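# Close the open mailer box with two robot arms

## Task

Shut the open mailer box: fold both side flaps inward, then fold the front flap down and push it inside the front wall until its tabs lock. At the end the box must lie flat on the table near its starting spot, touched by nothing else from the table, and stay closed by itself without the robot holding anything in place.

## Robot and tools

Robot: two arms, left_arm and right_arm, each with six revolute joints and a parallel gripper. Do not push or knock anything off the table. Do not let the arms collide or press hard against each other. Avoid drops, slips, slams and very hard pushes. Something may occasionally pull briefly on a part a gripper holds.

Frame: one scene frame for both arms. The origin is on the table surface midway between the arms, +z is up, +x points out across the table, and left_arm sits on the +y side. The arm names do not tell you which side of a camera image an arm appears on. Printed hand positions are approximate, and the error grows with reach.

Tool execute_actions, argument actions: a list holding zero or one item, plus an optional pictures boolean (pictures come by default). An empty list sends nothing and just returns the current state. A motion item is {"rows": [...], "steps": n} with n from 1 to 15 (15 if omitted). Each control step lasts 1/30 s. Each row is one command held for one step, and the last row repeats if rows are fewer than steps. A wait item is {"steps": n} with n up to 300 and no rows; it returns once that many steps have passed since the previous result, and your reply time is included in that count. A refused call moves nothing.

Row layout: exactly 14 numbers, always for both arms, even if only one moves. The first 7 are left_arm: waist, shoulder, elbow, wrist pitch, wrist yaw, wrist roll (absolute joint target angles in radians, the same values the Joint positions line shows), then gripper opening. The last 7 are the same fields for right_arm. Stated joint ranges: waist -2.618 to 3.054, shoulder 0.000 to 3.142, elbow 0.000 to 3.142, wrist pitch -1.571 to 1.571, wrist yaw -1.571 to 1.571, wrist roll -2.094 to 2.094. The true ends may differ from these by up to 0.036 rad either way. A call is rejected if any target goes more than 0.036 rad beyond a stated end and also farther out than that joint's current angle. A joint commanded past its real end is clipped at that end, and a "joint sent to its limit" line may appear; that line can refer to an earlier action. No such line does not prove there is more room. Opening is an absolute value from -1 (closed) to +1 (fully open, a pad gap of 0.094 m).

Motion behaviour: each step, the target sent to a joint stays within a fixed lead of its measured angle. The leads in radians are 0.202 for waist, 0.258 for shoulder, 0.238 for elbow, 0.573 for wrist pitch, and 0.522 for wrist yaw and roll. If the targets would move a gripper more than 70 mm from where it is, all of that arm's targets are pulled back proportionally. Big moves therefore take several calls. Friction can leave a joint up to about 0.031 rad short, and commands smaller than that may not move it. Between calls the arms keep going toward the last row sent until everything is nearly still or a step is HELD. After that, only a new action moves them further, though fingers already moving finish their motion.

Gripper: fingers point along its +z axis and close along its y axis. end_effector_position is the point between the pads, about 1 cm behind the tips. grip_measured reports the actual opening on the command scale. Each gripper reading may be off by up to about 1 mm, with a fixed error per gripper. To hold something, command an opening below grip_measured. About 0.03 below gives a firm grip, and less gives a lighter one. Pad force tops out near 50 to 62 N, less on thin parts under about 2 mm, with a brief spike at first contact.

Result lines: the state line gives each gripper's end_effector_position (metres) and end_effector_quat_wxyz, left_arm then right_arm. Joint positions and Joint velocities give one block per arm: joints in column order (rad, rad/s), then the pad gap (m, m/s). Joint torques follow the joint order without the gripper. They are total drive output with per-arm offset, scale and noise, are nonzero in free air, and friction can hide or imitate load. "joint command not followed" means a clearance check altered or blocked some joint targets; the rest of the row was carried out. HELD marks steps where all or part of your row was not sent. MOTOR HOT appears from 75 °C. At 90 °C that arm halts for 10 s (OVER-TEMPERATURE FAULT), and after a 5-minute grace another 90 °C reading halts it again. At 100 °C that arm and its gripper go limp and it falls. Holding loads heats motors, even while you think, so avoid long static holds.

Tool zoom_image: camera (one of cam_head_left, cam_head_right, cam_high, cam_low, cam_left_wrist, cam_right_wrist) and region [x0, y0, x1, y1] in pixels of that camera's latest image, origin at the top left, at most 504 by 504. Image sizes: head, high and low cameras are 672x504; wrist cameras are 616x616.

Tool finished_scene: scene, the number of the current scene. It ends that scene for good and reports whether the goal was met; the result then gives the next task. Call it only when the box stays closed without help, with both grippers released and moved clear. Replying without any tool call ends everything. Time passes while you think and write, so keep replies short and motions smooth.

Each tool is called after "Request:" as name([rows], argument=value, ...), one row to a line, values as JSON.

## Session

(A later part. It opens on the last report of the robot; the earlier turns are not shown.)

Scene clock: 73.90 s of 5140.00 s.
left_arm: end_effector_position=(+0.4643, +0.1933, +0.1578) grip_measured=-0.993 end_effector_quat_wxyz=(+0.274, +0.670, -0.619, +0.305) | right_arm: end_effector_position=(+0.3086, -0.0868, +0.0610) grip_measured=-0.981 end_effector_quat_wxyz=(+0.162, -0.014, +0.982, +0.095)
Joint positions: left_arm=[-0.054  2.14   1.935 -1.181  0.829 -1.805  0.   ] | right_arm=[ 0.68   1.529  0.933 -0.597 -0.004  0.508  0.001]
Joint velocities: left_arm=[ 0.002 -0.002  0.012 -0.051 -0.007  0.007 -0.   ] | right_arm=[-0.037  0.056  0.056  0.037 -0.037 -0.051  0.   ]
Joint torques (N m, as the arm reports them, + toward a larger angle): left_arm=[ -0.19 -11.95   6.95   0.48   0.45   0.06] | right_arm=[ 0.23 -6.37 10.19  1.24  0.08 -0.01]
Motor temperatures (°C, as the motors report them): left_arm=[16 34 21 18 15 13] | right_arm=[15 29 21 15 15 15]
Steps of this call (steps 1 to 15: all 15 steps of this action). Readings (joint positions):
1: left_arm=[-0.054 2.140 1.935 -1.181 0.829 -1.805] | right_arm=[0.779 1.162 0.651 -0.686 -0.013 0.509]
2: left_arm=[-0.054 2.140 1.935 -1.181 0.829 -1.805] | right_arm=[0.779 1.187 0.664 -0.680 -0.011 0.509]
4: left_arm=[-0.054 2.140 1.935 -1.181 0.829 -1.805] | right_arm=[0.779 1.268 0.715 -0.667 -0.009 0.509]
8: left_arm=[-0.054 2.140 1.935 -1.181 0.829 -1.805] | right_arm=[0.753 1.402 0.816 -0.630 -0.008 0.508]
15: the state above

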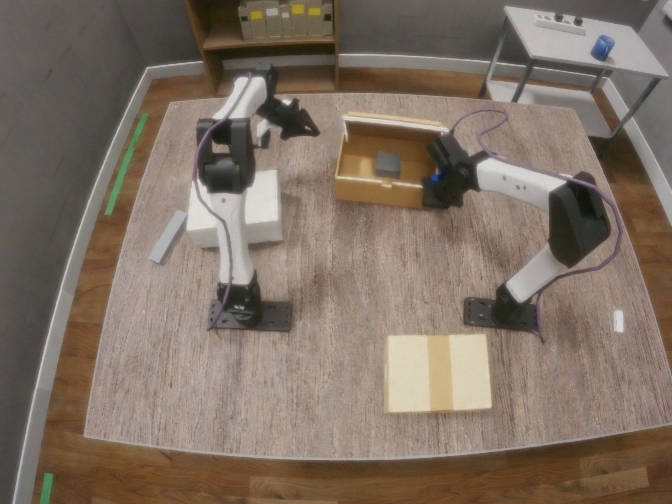

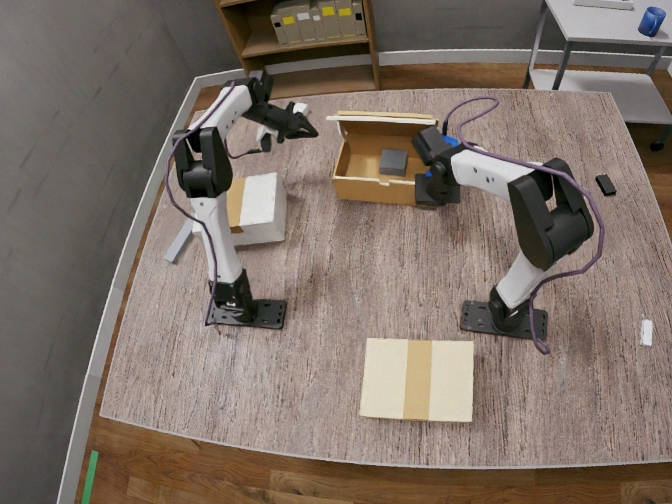

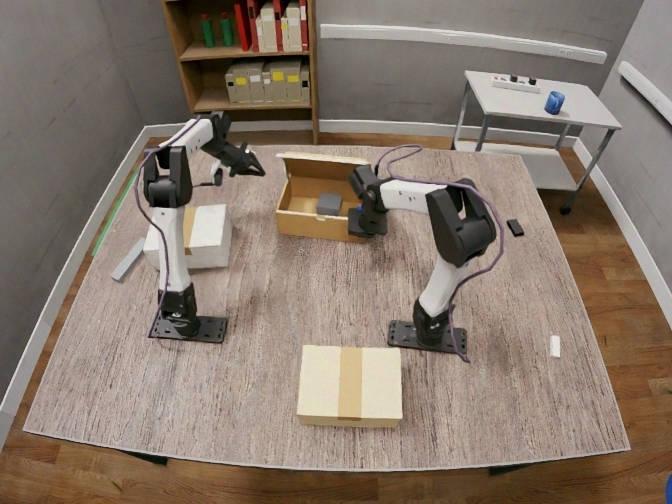

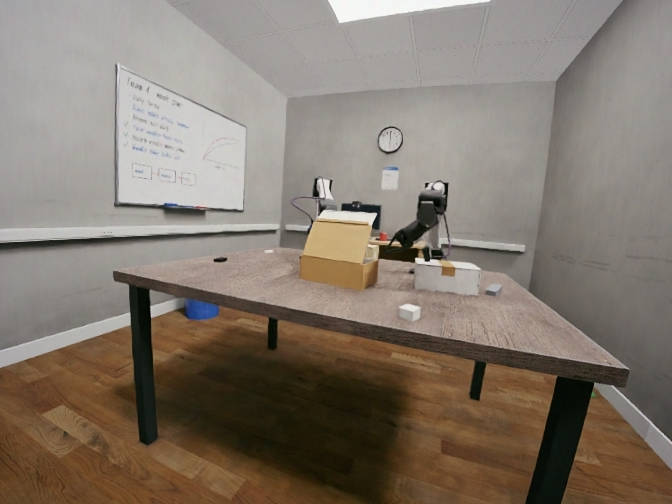

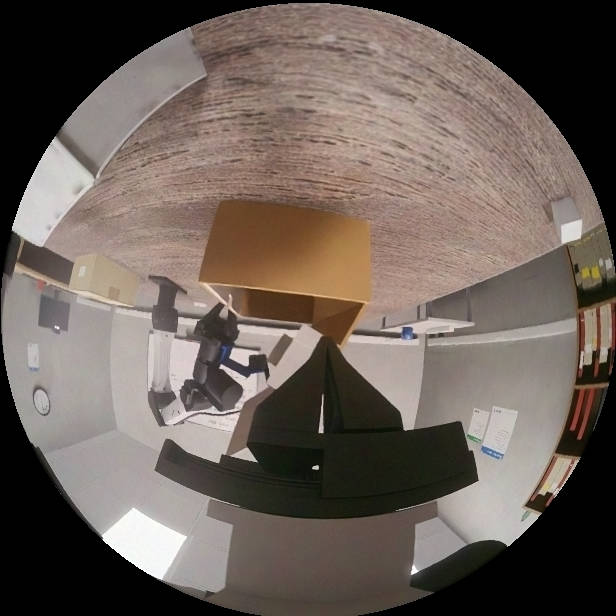

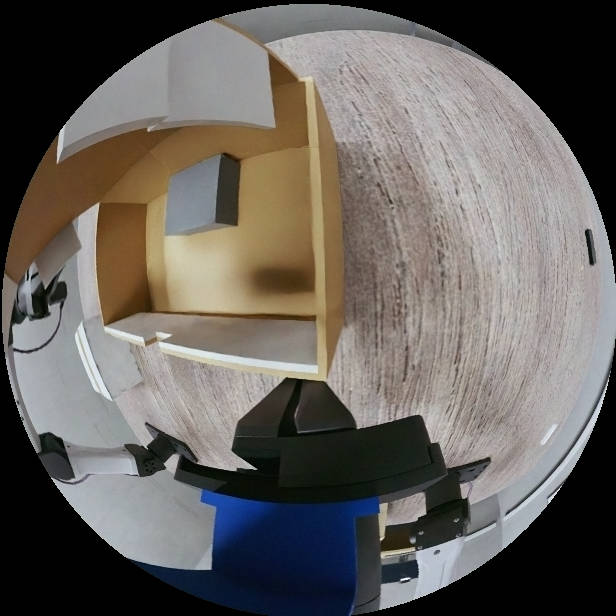

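Request:
execute_actions([
  {"rows":[[-0.06,2.14,2.01,-1.2,0.83,-1.8,-1,0.65,1.54,0.95,-0.53,0,0.5,-1],[-0.06,2.14,2.01,-1.2,0.83,-1.8,-1,0.65,1.54,0.95,-0.53,0,0.5,-1],[-0.06,2.14,2.01,-1.2,0.83,-1.8,-1,0.65,1.54,0.95,-0.53,0,0.5,-1],[-0.06,2.14,2.01,-1.2,0.83,-1.8,-1,0.64,1.54,0.95,-0.47,0,0.5,-1]],"steps":12},
], pictures=false)

Request:
execute_actions([
  {"rows":[[-0.06,2.14,2.01,-1.2,0.83,-1.8,-1,0.64,1.25,0.75,-0.6,0,0.5,-1],[-0.06,2.14,2.01,-1.2,0.83,-1.8,-1,0.64,1.25,0.75,-0.6,0,0.5,-1],[-0.06,2.14,2.01,-1.2,0.83,-1.8,-1,0.64,1.25,0.75,-0.6,0,0.5,-1],[-0.06,2.14,2.01,-1.2,0.83,-1.8,-1,0.5,1.2,0.75,-0.7,0,0.5,-1],[-0.06,2.14,2.01,-1.2,0.83,-1.8,-1,0.05,1.2,0.75,-0.7,0,0.8,-1]]},
], pictures=false)

Request:
execute_actions([
  {"rows":[[-0.1,2.14,2.01,-1.22,0.83,-1.8,-1,0.05,1.5,1.2,-0.95,-0.3,1.1,-1],[-0.1,2.14,2.01,-1.22,0.83,-1.8,-1,0.05,1.5,1.2,-0.95,-0.3,1.1,-1],[-0.1,2.14,2.01,-1.22,0.83,-1.8,-1,0.05,1.5,1.2,-0.95,-0.3,1.1,-1],[-0.1,2.14,2.01,-1.22,0.83,-1.8,-1,0.05,1.5,1.2,-0.95,-0.3,1.1,-1],[-0.1,2.14,2.01,-1.25,0.83,-1.8,-1,0.05,1.8,1.6,-1.2,-0.6,1.4,-1],[-0.1,2.14,2.01,-1.25,0.83,-1.8,-1,0.05,1.8,1.6,-1.2,-0.6,1.4,-1],[-0.1,2.14,2.01,-1.25,0.83,-1.8,-1,0.05,1.8,1.6,-1.2,-0.6,1.4,-1],[-0.1,2.14,2.01,-1.25,0.83,-1.8,-1,0.05,1.8,1.6,-1.2,-0.6,1.4,-1],[-0.13,2.14,2.01,-1.3,0.83,-1.8,-1,0.1,2.11,1.99,-1.4,-0.83,1.6,-1]]},
], pictures=false)

Request:
execute_actions([
  {"steps":15},
])

Scene clock: 76.57 s of 5140.00 s.
left_arm: end_effector_position=(+0.4739, +0.1926, +0.1778) grip_measured=-0.993 end_effector_quat_wxyz=(+0.256, +0.660, -0.626, +0.326) | right_arm: end_effector_position=(+0.3331, -0.0857, +0.0708) grip_measured=-0.981 end_effector_quat_wxyz=(+0.205, +0.001, +0.972, +0.116)
Joint positions: left_arm=[-0.054  2.139  2.003 -1.19   0.829 -1.805  0.   ] | right_arm=[ 0.648  1.529  0.934 -0.5   -0.004  0.508  0.001]
Joint velocities: left_arm=[-0.007  0.002  0.012 -0.007 -0.066 -0.022 -0.   ] | right_arm=[-0.002  0.002 -0.007  0.022 -0.095  0.051 -0.   ]
Joint torques (N m, as the arm reports them, + toward a larger angle): left_arm=[ -0.19 -11.85   9.12   0.71   0.44   0.06] | right_arm=[-0.17 -6.06 10.67  1.61  0.09 -0.01]
Motor temperatures (°C, as the motors report them): left_arm=[16 35 21 18 15 13] | right_arm=[15 29 21 16 15 15]
Steps of this call (steps 1 to 15: the robot went on to your last target; steps 16 to 68: nothing new was sent; steps 69 to 80: all 12 steps of this action). Readings (joint positions):
69: left_arm=[-0.054 2.142 1.946 -1.188 0.829 -1.805] | right_arm=[0.677 1.529 0.934 -0.592 -0.004 0.508]
70: left_arm=[-0.054 2.143 1.961 -1.191 0.829 -1.805] | right_arm=[0.673 1.529 0.934 -0.585 -0.004 0.508]
72: left_arm=[-0.054 2.142 1.989 -1.190 0.829 -1.805] | right_arm=[0.661 1.529 0.934 -0.565 -0.004 0.508]
76: left_arm=[-0.054 2.139 2.003 -1.190 0.829 -1.805] | right_arm=[0.648 1.529 0.934 -0.517 -0.004 0.508]
80: the state above

Scene clock: 77.07 s of 5140.00 s.
left_arm: end_effector_position=(+0.4739, +0.1926, +0.1778) grip_measured=-0.993 end_effector_quat_wxyz=(+0.256, +0.660, -0.626, +0.326) | right_arm: end_effector_position=(+0.2995, -0.2877, +0.0904) grip_measured=-0.981 end_effector_quat_wxyz=(+0.217, +0.408, +0.884, +0.071)
Joint positions: left_arm=[-0.054  2.139  2.003 -1.19   0.829 -1.805  0.   ] | right_arm=[ 0.047  1.2    0.765 -0.676  0.008  0.768  0.001]
Joint velocities: left_arm=[-0.002  0.002 -0.017  0.007  0.007 -0.007  0.   ] | right_arm=[ 0.012  0.012  0.002 -0.139 -0.037  0.168 -0.   ]
Joint torques (N m, as the arm reports them, + toward a larger angle): left_arm=[ -0.19 -11.92   9.25   0.71   0.45   0.06] | right_arm=[ 0.32 -3.76  7.77  1.27  0.05  0.16]
Motor temperatures (°C, as the motors report them): left_arm=[16 35 21 18 15 13] | right_arm=[15 29 21 16 15 15]
Steps of this call (steps 1 to 15: all 15 steps of this action). Readings (joint positions):
1: left_arm=[-0.054 2.139 2.003 -1.190 0.829 -1.805] | right_arm=[0.648 1.498 0.903 -0.482 -0.004 0.507]
2: left_arm=[-0.054 2.139 2.003 -1.190 0.829 -1.805] | right_arm=[0.648 1.429 0.847 -0.492 -0.004 0.507]
4: left_arm=[-0.054 2.139 2.003 -1.190 0.829 -1.805] | right_arm=[0.630 1.290 0.776 -0.566 -0.013 0.505]
8: left_arm=[-0.054 2.139 2.003 -1.190 0.829 -1.805] | right_arm=[0.357 1.200 0.765 -0.636 -0.011 0.668]
15: the state above

Scene clock: 77.57 s of 5140.00 s.
left_arm: end_effector_position=(+0.4470, +0.1630, +0.1748) grip_measured=-0.993 end_effector_quat_wxyz=(+0.289, +0.650, -0.640, +0.289) | right_arm: end_effector_position=(+0.4544, -0.1628, +0.1412) grip_measured=-0.981 end_effector_quat_wxyz=(-0.215, +0.644, +0.675, +0.290)
Joint positions: left_arm=[-0.126  2.139  2.003 -1.268  0.829 -1.805  0.   ] | right_arm=[ 0.1    2.142  1.928 -1.283 -0.735  1.508  0.001]
Joint velocities: left_arm=[-0.037  0.022  0.007 -0.095 -0.022 -0.066  0.001] | right_arm=[ 0.081  0.149  0.681 -0.344 -0.652  0.535  0.001]
Joint torques (N m, as the arm reports them, + toward a larger angle): left_arm=[  0.14 -11.75   9.09   0.47   0.45   0.06] | right_arm=[ -0.03 -15.69  10.57  -0.13  -0.38   0.24]
Motor temperatures (°C, as the motors report them): left_arm=[16 35 21 18 15 13] | right_arm=[15 29 21 16 15 15]
Steps of this call (steps 1 to 15: all 15 steps of this action). Readings (joint positions):
1: left_arm=[-0.057 2.139 2.003 -1.191 0.829 -1.805] | right_arm=[0.046 1.236 0.809 -0.742 -0.034 0.820]
2: left_arm=[-0.063 2.139 2.003 -1.192 0.829 -1.805] | right_arm=[0.046 1.313 0.889 -0.811 -0.088 0.876]
4: left_arm=[-0.080 2.139 2.003 -1.195 0.829 -1.805] | right_arm=[0.046 1.458 1.051 -0.861 -0.164 0.954]
8: left_arm=[-0.101 2.139 2.003 -1.216 0.829 -1.805] | right_arm=[0.046 1.744 1.408 -1.042 -0.413 1.207]
15: the state above

Scene clock: 78.07 s of 5140.00 s.
left_arm: end_effector_position=(+0.4445, +0.1630, +0.1744) grip_measured=-0.993 end_effector_quat_wxyz=(+0.293, +0.652, -0.639, +0.284) | right_arm: end_effector_position=(+0.4418, -0.1509, +0.1747) grip_measured=-0.981 end_effector_quat_wxyz=(-0.263, +0.660, +0.636, +0.301)
Joint positions: left_arm=[-0.126  2.139  2.003 -1.28   0.829 -1.805  0.   ] | right_arm=[ 0.102  2.114  1.978 -1.385 -0.821  1.589  0.001]
Joint velocities: left_arm=[-0.012  0.012  0.022 -0.037 -0.022  0.007 -0.   ] | right_arm=[-0.022  0.017 -0.012 -0.095 -0.037  0.037 -0.001]
Joint torques (N m, as the arm reports them, + toward a larger angle): left_arm=[  0.07 -11.75   8.98   0.41   0.45   0.06] | right_arm=[  0.16 -12.35   9.37   0.36  -0.39   0.22]
Motor temperatures (°C, as the motors report them): left_arm=[16 35 21 18 15 13] | right_arm=[15 29 22 16 15 15]
Steps of this call (steps 1 to 15: the robot went on to your last target). Readings (joint positions):
1: left_arm=[-0.126 2.139 2.003 -1.271 0.829 -1.805] | right_arm=[0.102 2.143 1.945 -1.298 -0.753 1.524]
2: left_arm=[-0.126 2.139 2.003 -1.273 0.829 -1.805] | right_arm=[0.102 2.138 1.958 -1.315 -0.768 1.538]
4: left_arm=[-0.126 2.139 2.003 -1.276 0.829 -1.805] | right_arm=[0.102 2.125 1.972 -1.340 -0.789 1.557]
8: left_arm=[-0.126 2.139 2.003 -1.279 0.829 -1.805] | right_arm=[0.102 2.114 1.978 -1.369 -0.812 1.578]
15: the state above

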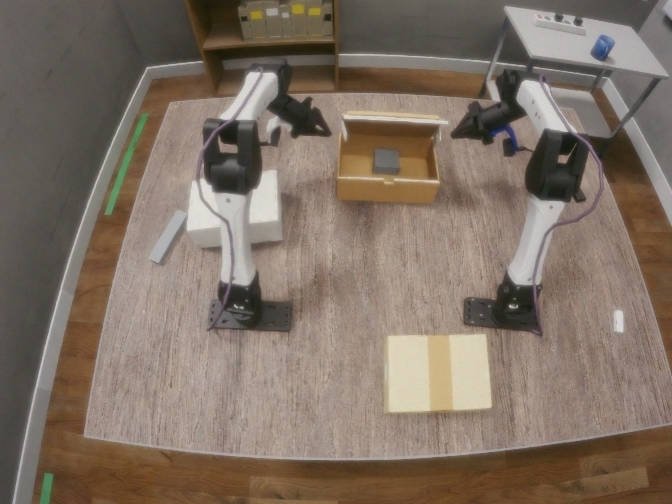

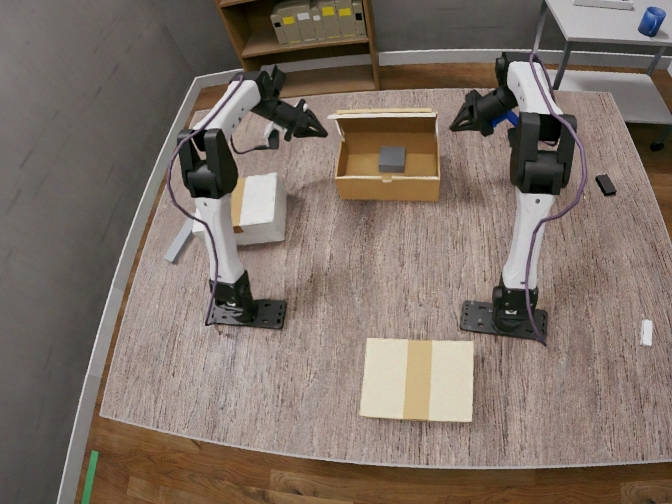

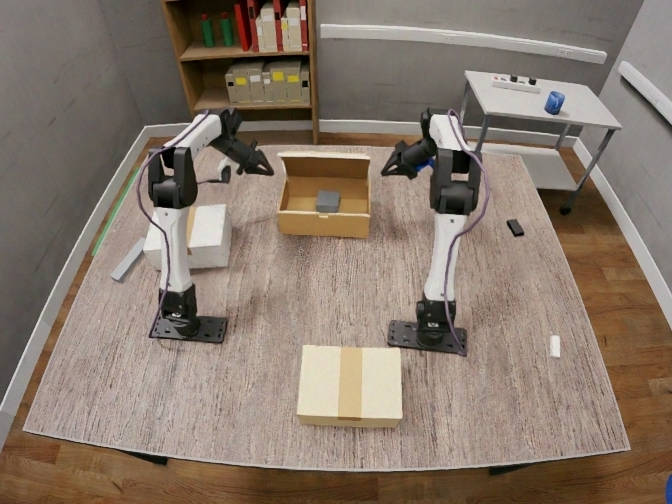

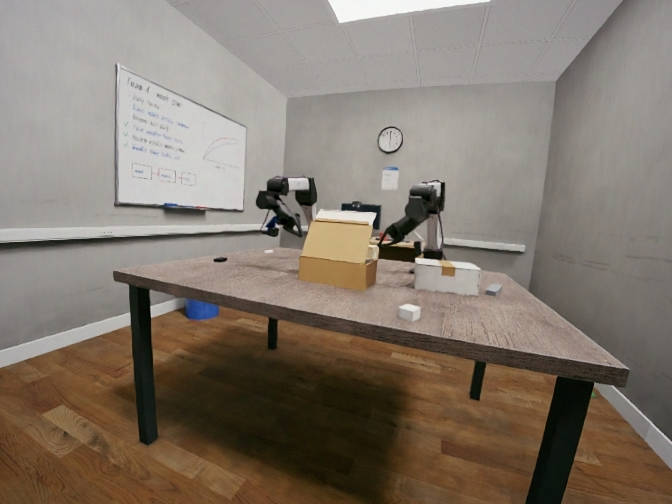

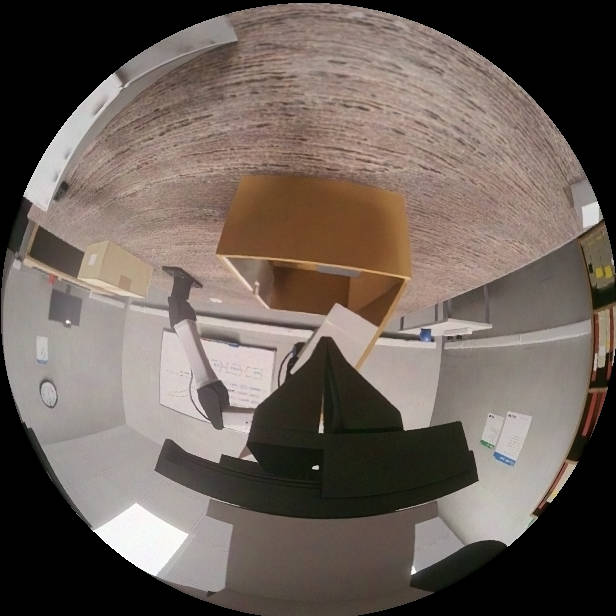

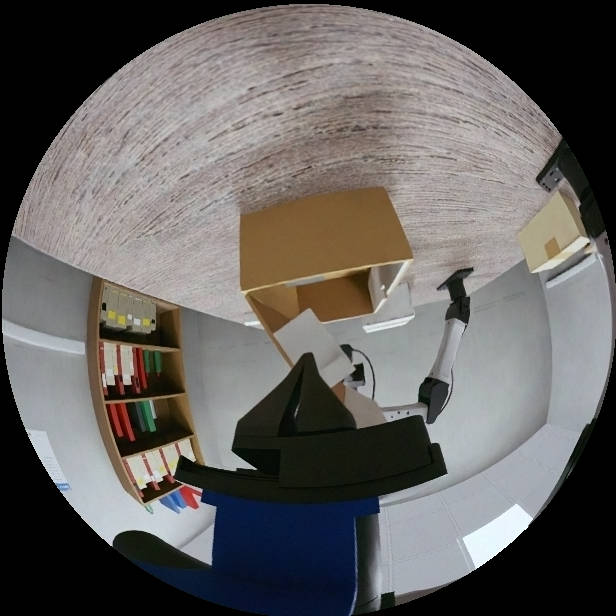

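Request:
execute_actions([
  {"rows":[[-0.15,2.14,2.01,-1.26,0.83,-1.8,-1,0.12,2.11,1.99,-1.4,-0.83,1.6,-1],[-0.15,2.14,2.01,-1.26,0.83,-1.8,-1,0.12,2.11,1.99,-1.4,-0.83,1.6,-1],[-0.175,2.14,2.01,-1.23,0.83,-1.8,-1,0.135,2.11,1.99,-1.4,-0.83,1.6,-1],[-0.175,2.14,2.01,-1.23,0.83,-1.8,-1,0.135,2.11,1.99,-1.4,-0.83,1.6,-1],[-0.2,2.14,2.01,-1.2,0.83,-1.8,-1,0.15,2.11,1.99,-1.4,-0.83,1.6,-1],[-0.2,2.14,2.01,-1.2,0.83,-1.8,-1,0.15,2.11,1.99,-1.4,-0.83,1.6,-1],[-0.225,2.14,2.01,-1.18,0.83,-1.8,-1,0.165,2.11,1.99,-1.4,-0.83,1.6,-1],[-0.225,2.14,2.01,-1.18,0.83,-1.8,-1,0.165,2.11,1.99,-1.4,-0.83,1.6,-1],[-0.25,2.14,2.01,-1.15,0.83,-1.8,-1,0.18,2.11,1.99,-1.4,-0.83,1.6,-1],[-0.25,2.14,2.01,-1.15,0.83,-1.8,-1,0.18,2.11,1.99,-1.4,-0.83,1.6,-1],[-0.27,2.14,2.01,-1.13,0.83,-1.8,-1,0.195,2.11,1.99,-1.4,-0.83,1.6,-1],[-0.27,2.14,2.01,-1.13,0.83,-1.8,-1,0.195,2.11,1.99,-1.4,-0.83,1.6,-1],[-0.29,2.14,2.01,-1.12,0.83,-1.8,-1,0.215,2.11,1.99,-1.4,-0.83,1.6,-1]]},
], pictures=false)

Request:
execute_actions([
  {"steps":12},
])

Request:
zoom_image(camera="cam_head_left", region=[290, 70, 510, 220])

Scene clock: 79.93 s of 5140.00 s.
left_arm: end_effector_position=(+0.4323, +0.0959, +0.1788) grip_measured=-0.993 end_effector_quat_wxyz=(-0.283, -0.581, +0.699, -0.306) | right_arm: end_effector_position=(+0.4293, -0.1130, +0.1745) grip_measured=-0.981 end_effector_quat_wxyz=(-0.277, +0.632, +0.664, +0.287)
Joint positions: left_arm=[-0.278  2.139  2.003 -1.163  0.826 -1.805  0.   ] | right_arm=[ 0.193  2.114  1.978 -1.389 -0.82   1.592  0.001]
Joint velocities: left_arm=[-0.227  0.007 -0.017  0.227  0.051  0.037 -0.001] | right_arm=[ 0.208  0.012 -0.002  0.051 -0.051  0.051  0.   ]
Joint torques (N m, as the arm reports them, + toward a larger angle): left_arm=[  0.68 -11.94   9.2    0.97   0.47   0.07] | right_arm=[  0.82 -12.34   9.53   0.33  -0.42   0.21]
Motor temperatures (°C, as the motors report them): left_arm=[16 35 21 18 15 13] | right_arm=[15 29 22 16 15 15]
Steps of this call (steps 1 to 15: the robot went on to your last target; steps 16 to 41: nothing new was sent; steps 42 to 56: all 15 steps of this action). Readings (joint positions):
42: left_arm=[-0.128 2.139 2.003 -1.280 0.829 -1.805] | right_arm=[0.102 2.114 1.978 -1.388 -0.824 1.591]
43: left_arm=[-0.130 2.139 2.003 -1.279 0.829 -1.805] | right_arm=[0.104 2.114 1.978 -1.388 -0.824 1.591]
45: left_arm=[-0.143 2.139 2.003 -1.268 0.829 -1.805] | right_arm=[0.111 2.114 1.978 -1.388 -0.824 1.591]
49: left_arm=[-0.197 2.139 2.003 -1.229 0.829 -1.805] | right_arm=[0.143 2.114 1.978 -1.388 -0.824 1.591]
56: the state above

Scene clock: 80.33 s of 5140.00 s.
left_arm: end_effector_position=(+0.4340, +0.0891, +0.1804) grip_measured=-0.993 end_effector_quat_wxyz=(-0.278, -0.571, +0.705, -0.315) | right_arm: end_effector_position=(+0.4260, -0.1053, +0.1748) grip_measured=-0.981 end_effector_quat_wxyz=(-0.282, +0.626, +0.669, +0.284)
Joint positions: left_arm=[-0.29   2.139  2.003 -1.134  0.826 -1.805  0.   ] | right_arm=[ 0.212  2.114  1.978 -1.392 -0.822  1.592  0.001]
Joint velocities: left_arm=[ 0.002 -0.002  0.002  0.007  0.051 -0.037  0.   ] | right_arm=[-0.022  0.007 -0.002  0.007 -0.051  0.051  0.   ]
Joint torques (N m, as the arm reports them, + toward a larger angle): left_arm=[  0.42 -12.1    9.31   1.05   0.46   0.07] | right_arm=[  0.36 -12.3    9.53   0.35  -0.45   0.21]
Motor temperatures (°C, as the motors report them): left_arm=[16 35 21 18 15 13] | right_arm=[15 29 22 16 15 15]
Steps of this call (steps 1 to 12: the robot went on to your last target). Readings (joint positions):
1: left_arm=[-0.285 2.139 2.003 -1.156 0.826 -1.805] | right_arm=[0.200 2.114 1.978 -1.389 -0.821 1.592]
2: left_arm=[-0.289 2.139 2.003 -1.151 0.826 -1.805] | right_arm=[0.206 2.114 1.978 -1.390 -0.821 1.592]
4: left_arm=[-0.290 2.139 2.003 -1.143 0.826 -1.805] | right_arm=[0.211 2.114 1.978 -1.392 -0.821 1.592]
8: left_arm=[-0.290 2.139 2.003 -1.137 0.826 -1.805] | right_arm=[0.212 2.114 1.978 -1.392 -0.822 1.592]
12: the state above

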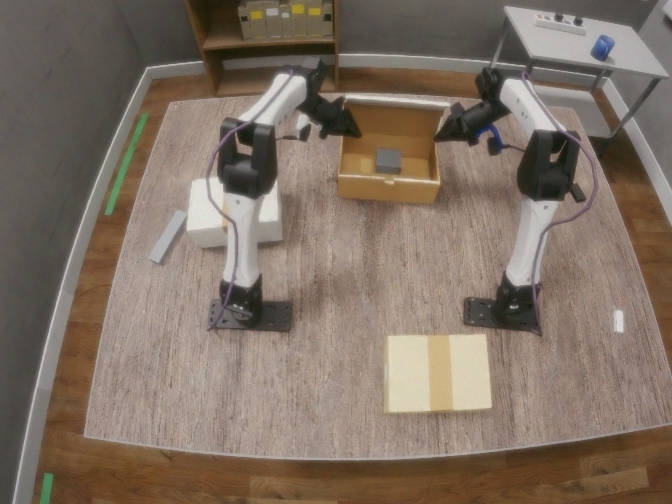

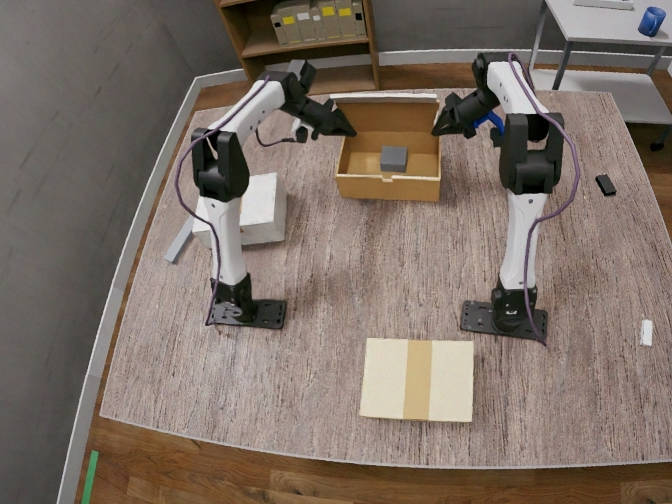

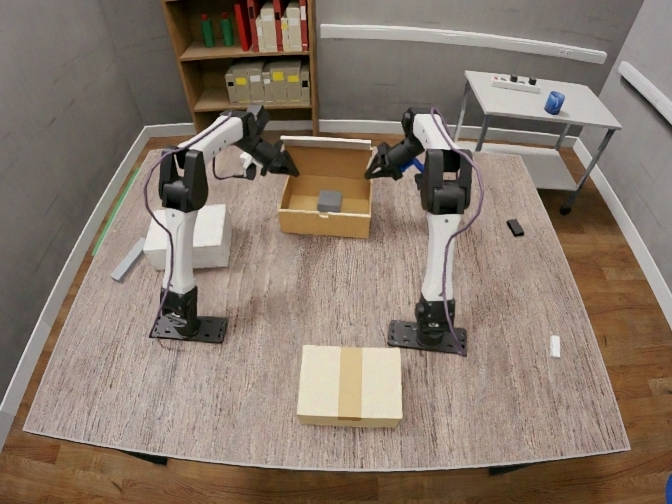

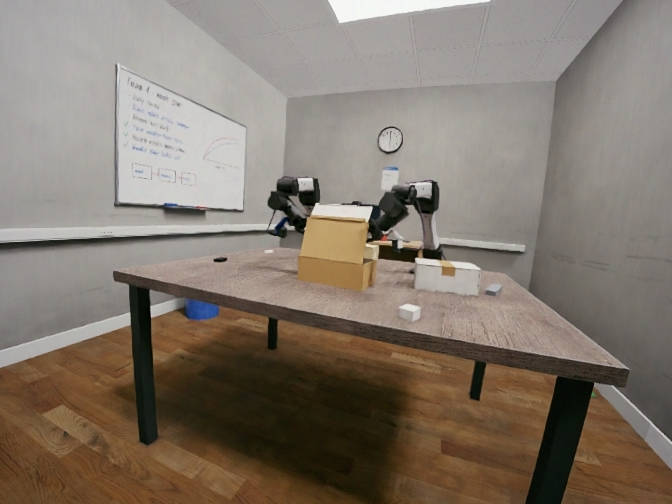

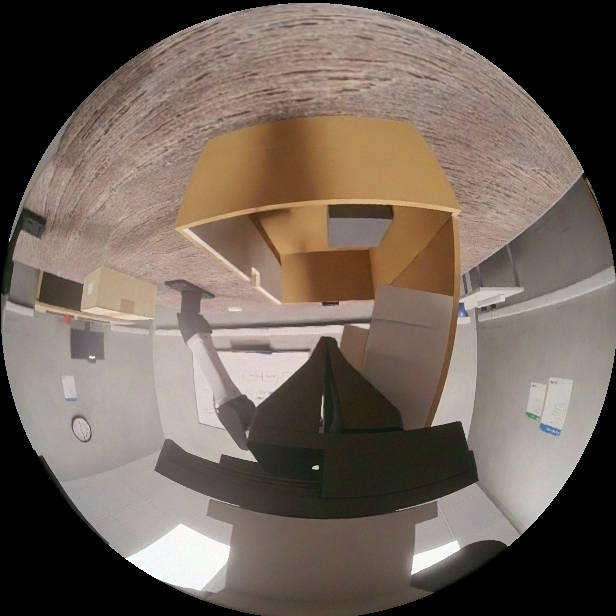

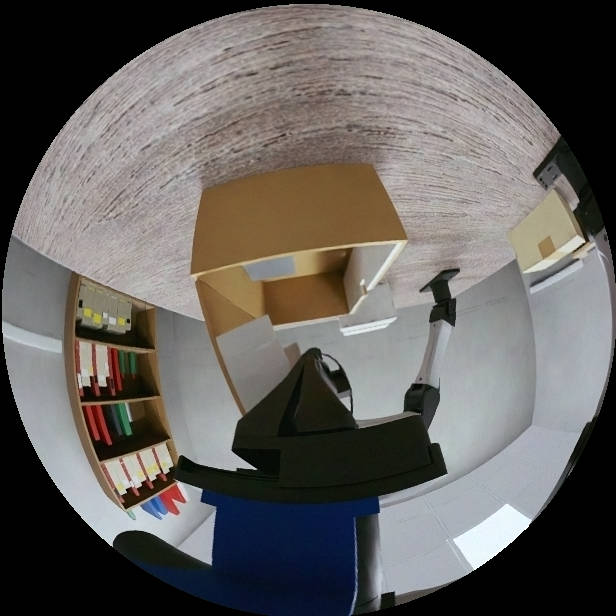

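Region (290, 70, 510, 220) of cam_head_left's 672x504 image, scaled by 2.291, with more detail than that image has; it fills the top 344 rows of this view, and the rest is white.

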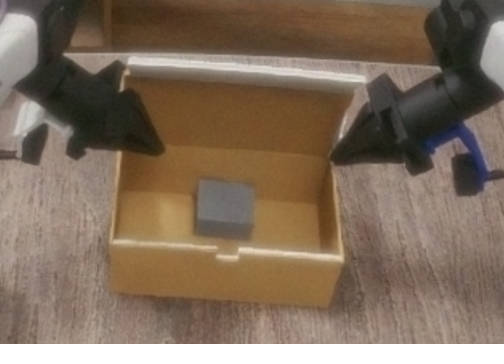

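Request:
execute_actions([
  {"rows":[[-0.29,2.14,2.01,-1.12,0.83,-1.8,-1,0.1,2.11,1.99,-1.4,-0.83,1.6,-1],[-0.29,2.14,2.01,-1.12,0.83,-1.8,-1,0.1,2.11,1.99,-1.4,-0.83,1.6,-1],[-0.29,2.14,2.01,-1.12,0.83,-1.8,-1,0.0,2.11,1.99,-1.4,-0.83,1.6,-1],[-0.29,2.14,2.01,-1.12,0.83,-1.8,-1,0.0,2.11,1.99,-1.4,-0.83,1.6,-1],[-0.29,2.14,2.01,-1.12,0.83,-1.8,-1,-0.03,2.03,2.07,-1.25,-0.9,1.0,-1],[-0.29,2.14,2.01,-1.12,0.83,-1.8,-1,-0.03,2.03,2.07,-1.25,-0.9,1.0,-1],[-0.29,2.14,2.01,-1.12,0.83,-1.8,-1,-0.03,2.03,2.07,-1.25,-0.9,1.0,-1],[-0.29,2.14,2.01,-1.12,0.83,-1.8,-1,-0.03,1.93,2.15,-1.09,-1.0,0,-1]]},
], pictures=false)

Request:
execute_actions([
  {"rows":[[-0.29,2.14,2.01,-1.12,0.83,-1.8,-1,-0.03,1.93,2.15,-1.09,-1.0,0,-1],[-0.29,2.14,2.01,-1.12,0.83,-1.8,-1,-0.03,1.93,2.15,-1.09,-1.0,0,-1],[-0.29,2.14,2.01,-1.12,0.83,-1.8,-1,-0.03,1.93,2.15,-1.09,-1.0,0,-1],[-0.29,2.14,2.01,-1.12,0.83,-1.8,-1,-0.03,1.93,2.15,-1.09,-1.0,0,-1],[-0.29,2.14,2.01,-1.12,0.83,-1.8,-1,0.03,1.93,2.15,-1.09,-1.0,0,-1],[-0.29,2.14,2.01,-1.12,0.83,-1.8,-1,0.03,1.93,2.15,-1.09,-1.0,0,-1],[-0.29,2.14,2.01,-1.12,0.83,-1.8,-1,0.08,1.93,2.15,-1.09,-1.0,0,-1]]},
])

Scene clock: 83.07 s of 5140.00 s.
left_arm: end_effector_position=(+0.4342, +0.0890, +0.1805) grip_measured=-0.993 end_effector_quat_wxyz=(-0.278, -0.571, +0.705, -0.315) | right_arm: end_effector_position=(+0.4831, -0.2054, +0.3226) grip_measured=-0.981 end_effector_quat_wxyz=(+0.139, +0.256, +0.820, +0.493)
Joint positions: left_arm=[-0.29   2.139  2.003 -1.132  0.826 -1.805  0.   ] | right_arm=[-0.046  1.943  2.136 -1.153 -0.95   0.739  0.001]
Joint velocities: left_arm=[ 0.007 -0.012 -0.012 -0.007  0.022  0.007 -0.   ] | right_arm=[ 0.183 -0.564  0.295  0.505 -0.359 -2.821  0.   ]
Joint torques (N m, as the arm reports them, + toward a larger angle): left_arm=[  0.42 -11.98   9.3    1.07   0.46   0.07] | right_arm=[ 0.61 -9.18  8.3   1.29 -0.25  0.06]
Motor temperatures (°C, as the motors report them): left_arm=[16 36 21 18 15 13] | right_arm=[15 30 22 16 15 15]
Steps of this call (steps 1 to 30: the robot went on to your last target; steps 31 to 67: nothing new was sent; steps 68 to 82: all 15 steps of this action). Readings (joint positions):
68: left_arm=[-0.290 2.139 2.003 -1.132 0.826 -1.805] | right_arm=[0.203 2.114 1.978 -1.392 -0.826 1.592]
69: left_arm=[-0.290 2.139 2.003 -1.132 0.826 -1.805] | right_arm=[0.188 2.114 1.978 -1.392 -0.829 1.592]
71: left_arm=[-0.290 2.139 2.003 -1.132 0.826 -1.805] | right_arm=[0.121 2.114 1.978 -1.392 -0.834 1.592]
75: left_arm=[-0.290 2.139 2.003 -1.132 0.826 -1.805] | right_arm=[-0.030 2.091 2.030 -1.320 -0.859 1.303]
82: the state above

Scene clock: 83.57 s of 5140.00 s.
left_arm: end_effector_position=(+0.4342, +0.0890, +0.1805) grip_measured=-0.993 end_effector_quat_wxyz=(-0.278, -0.571, +0.705, -0.315) | right_arm: end_effector_position=(+0.4702, -0.1383, +0.3480) grip_measured=-0.981 end_effector_quat_wxyz=(+0.305, -0.127, +0.832, +0.447)
Joint positions: left_arm=[-0.29   2.139  2.003 -1.132  0.826 -1.805  0.   ] | right_arm=[ 0.091  1.921  2.152 -1.101 -0.997  0.037  0.001]
Joint velocities: left_arm=[ 0.012  0.002 -0.012 -0.051 -0.051 -0.007 -0.   ] | right_arm=[-0.051 -0.007  0.012 -0.066 -0.007 -0.168  0.   ]
Joint torques (N m, as the arm reports them, + toward a larger angle): left_arm=[  0.42 -11.99   9.29   1.07   0.47   0.07] | right_arm=[-0.25 -9.76  8.54  1.66 -0.41 -0.09]
Motor temperatures (°C, as the motors report them): left_arm=[16 36 21 18 15 13] | right_arm=[15 30 22 16 15 15]
Steps of this call (steps 1 to 15: all 15 steps of this action). Readings (joint positions):
1: left_arm=[-0.290 2.139 2.003 -1.132 0.826 -1.805] | right_arm=[-0.040 1.927 2.144 -1.137 -0.962 0.639]
2: left_arm=[-0.290 2.139 2.003 -1.132 0.826 -1.805] | right_arm=[-0.036 1.916 2.149 -1.125 -0.972 0.540]
4: left_arm=[-0.290 2.139 2.003 -1.132 0.826 -1.805] | right_arm=[-0.032 1.908 2.152 -1.108 -0.985 0.353]
8: left_arm=[-0.290 2.139 2.003 -1.132 0.826 -1.805] | right_arm=[0.020 1.916 2.152 -1.101 -0.987 0.149]
15: the state above

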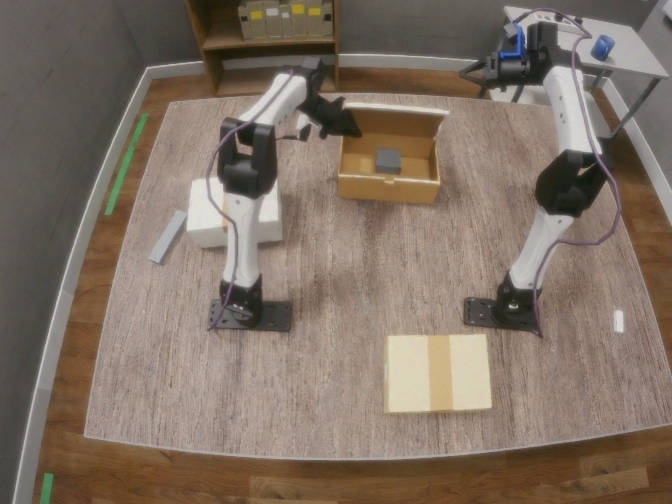

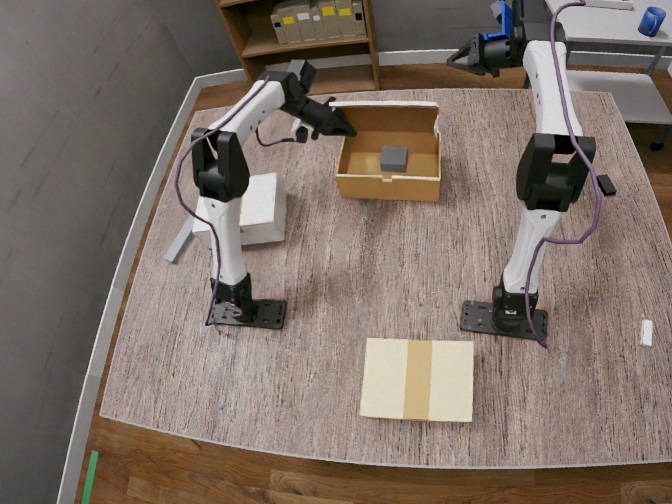

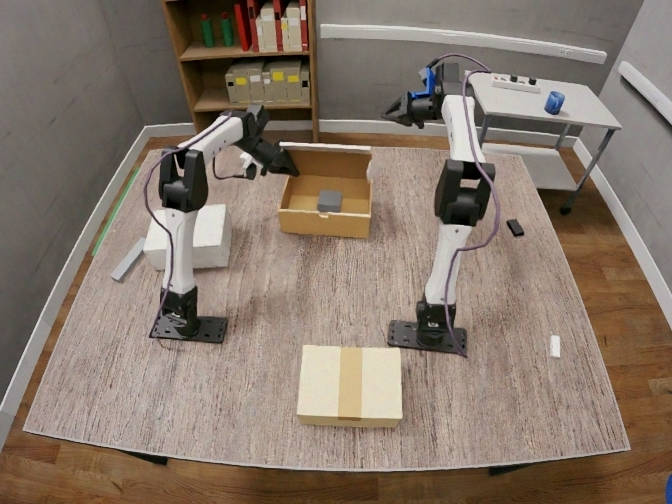

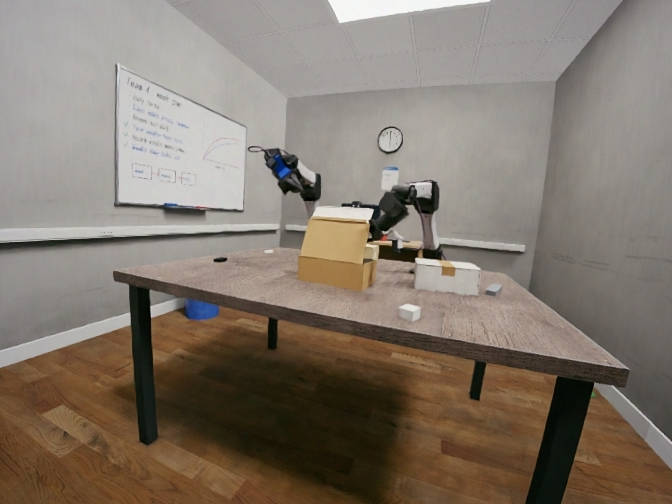

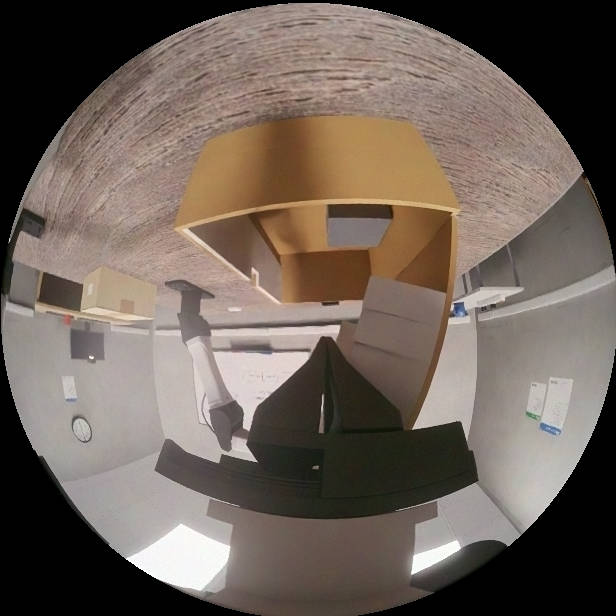

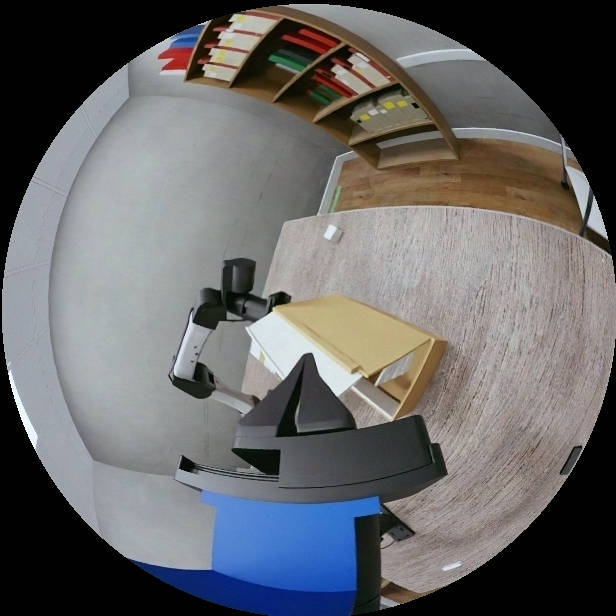

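Request:
execute_actions([
  {"rows":[[-0.29,2.14,2.01,-1.12,0.83,-1.8,-1,0.17,1.93,2.15,-1.09,-1.0,0,-1],[-0.29,2.14,2.01,-1.12,0.83,-1.8,-1,0.17,1.93,2.15,-1.09,-1.0,0,-1],[-0.29,2.14,2.01,-1.12,0.83,-1.8,-1,0.25,1.93,2.15,-1.09,-1.0,0,-1],[-0.29,2.14,2.01,-1.12,0.83,-1.8,-1,0.25,1.93,2.15,-1.09,-1.0,0,-1],[-0.29,2.14,2.01,-1.12,0.83,-1.8,-1,0.32,1.93,2.15,-1.09,-1.0,0,-1],[-0.29,2.14,2.01,-1.12,0.83,-1.8,-1,0.32,1.93,2.15,-1.09,-1.0,0,-1],[-0.29,2.14,2.01,-1.12,0.83,-1.8,-1,0.32,1.93,2.09,-1.09,-1.0,0,-1],[-0.29,2.14,2.01,-1.12,0.83,-1.8,-1,0.32,1.93,2.09,-1.09,-1.0,0,-1],[-0.29,2.14,2.01,-1.12,0.83,-1.8,-1,0.32,1.93,2.03,-1.09,-1.0,0,-1],[-0.29,2.14,2.01,-1.12,0.83,-1.8,-1,0.32,1.93,2.03,-1.09,-1.0,0,-1],[-0.29,2.14,2.01,-1.12,0.83,-1.8,-1,0.32,1.93,1.97,-1.09,-1.0,0,-1]]},
])

Scene clock: 85.00 s of 5140.00 s.
left_arm: end_effector_position=(+0.4342, +0.0890, +0.1805) grip_measured=-0.993 end_effector_quat_wxyz=(-0.278, -0.571, +0.705, -0.315) | right_arm: end_effector_position=(+0.4246, -0.0352, +0.2875) grip_measured=-0.981 end_effector_quat_wxyz=(+0.182, -0.201, +0.832, +0.484)
Joint positions: left_arm=[-0.29   2.139  2.003 -1.132  0.826 -1.805  0.   ] | right_arm=[ 0.331  1.934  1.98  -1.092 -1.002  0.006  0.001]
Joint velocities: left_arm=[-0.002  0.002 -0.027  0.007  0.007 -0.037 -0.001] | right_arm=[-0.144  0.134 -0.164 -0.022  0.066  0.037 -0.   ]
Joint torques (N m, as the arm reports them, + toward a larger angle): left_arm=[  0.39 -12.05   9.3    1.07   0.46   0.07] | right_arm=[  0.04 -11.89   8.98   1.41  -0.47  -0.04]
Motor temperatures (°C, as the motors report them): left_arm=[16 36 21 18 15 13] | right_arm=[15 30 22 16 15 15]
Steps of this call (steps 1 to 28: the robot went on to your last target; steps 29 to 43: all 15 steps of this action). Readings (joint positions):
29: left_arm=[-0.290 2.139 2.003 -1.132 0.826 -1.805] | right_arm=[0.094 1.921 2.152 -1.101 -0.996 0.009]
30: left_arm=[-0.290 2.139 2.003 -1.132 0.826 -1.805] | right_arm=[0.106 1.921 2.152 -1.101 -0.995 0.009]
32: left_arm=[-0.290 2.139 2.003 -1.132 0.826 -1.805] | right_arm=[0.162 1.921 2.152 -1.099 -0.993 0.009]
36: left_arm=[-0.290 2.139 2.003 -1.132 0.826 -1.805] | right_arm=[0.319 1.920 2.133 -1.091 -1.000 0.007]
43: the state above

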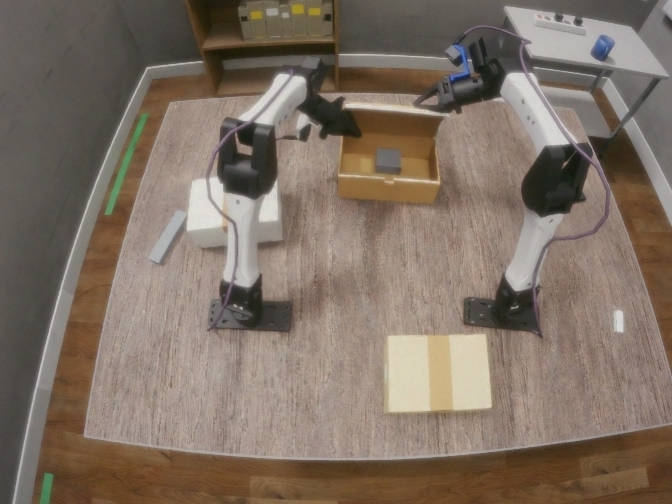

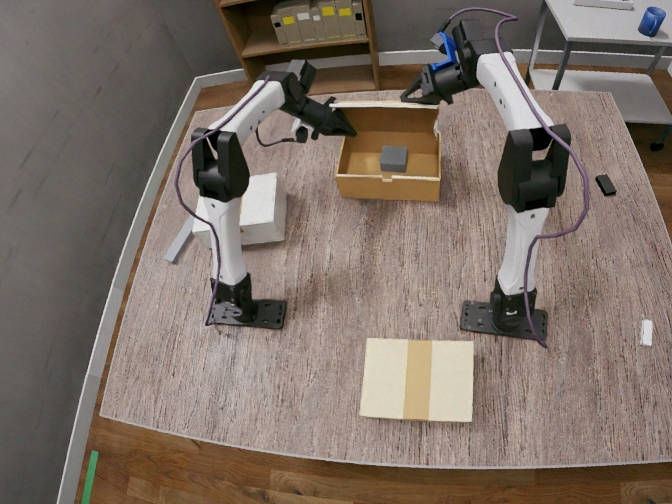

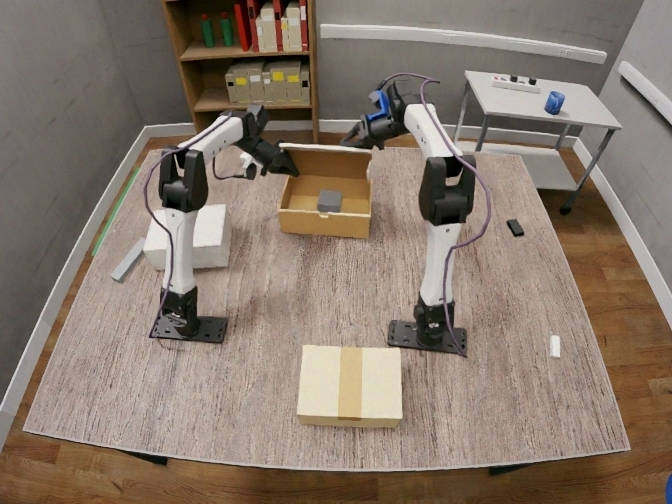

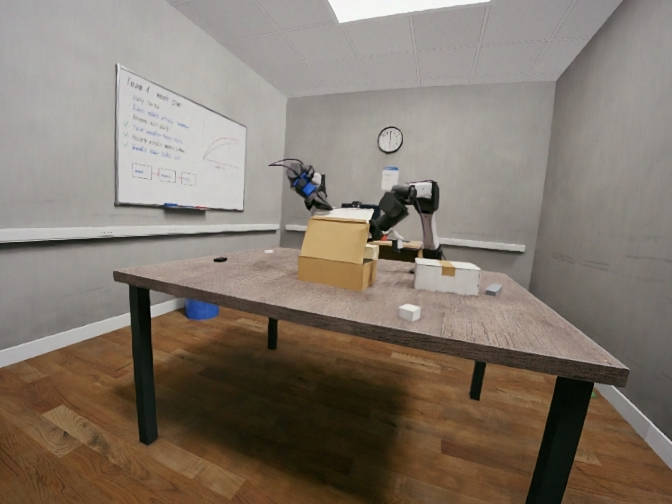

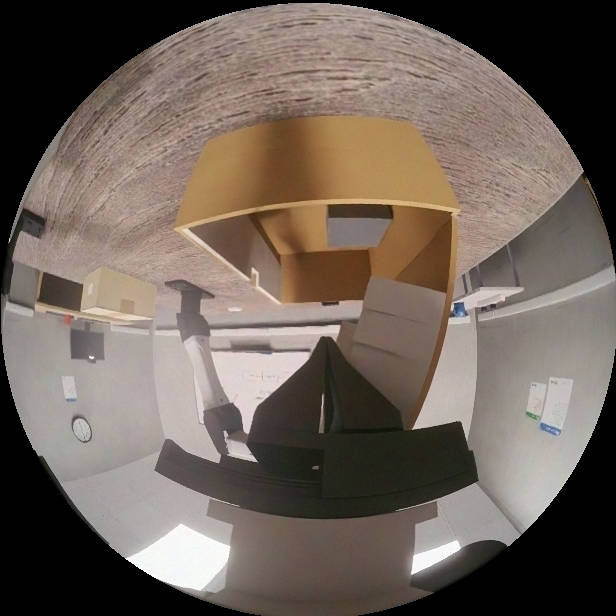

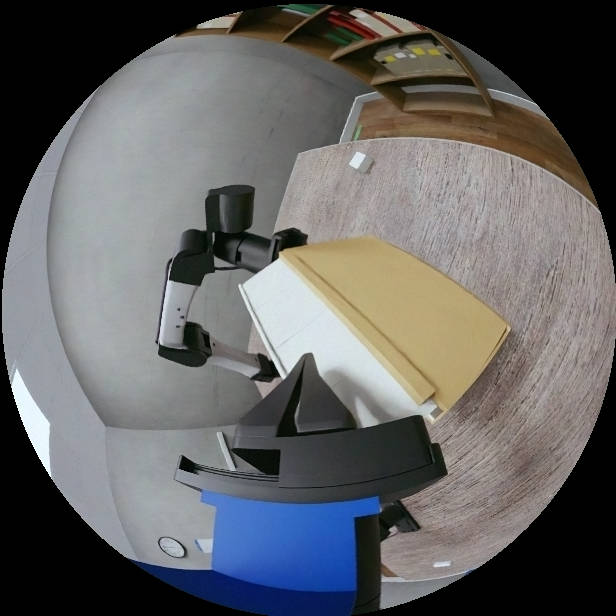

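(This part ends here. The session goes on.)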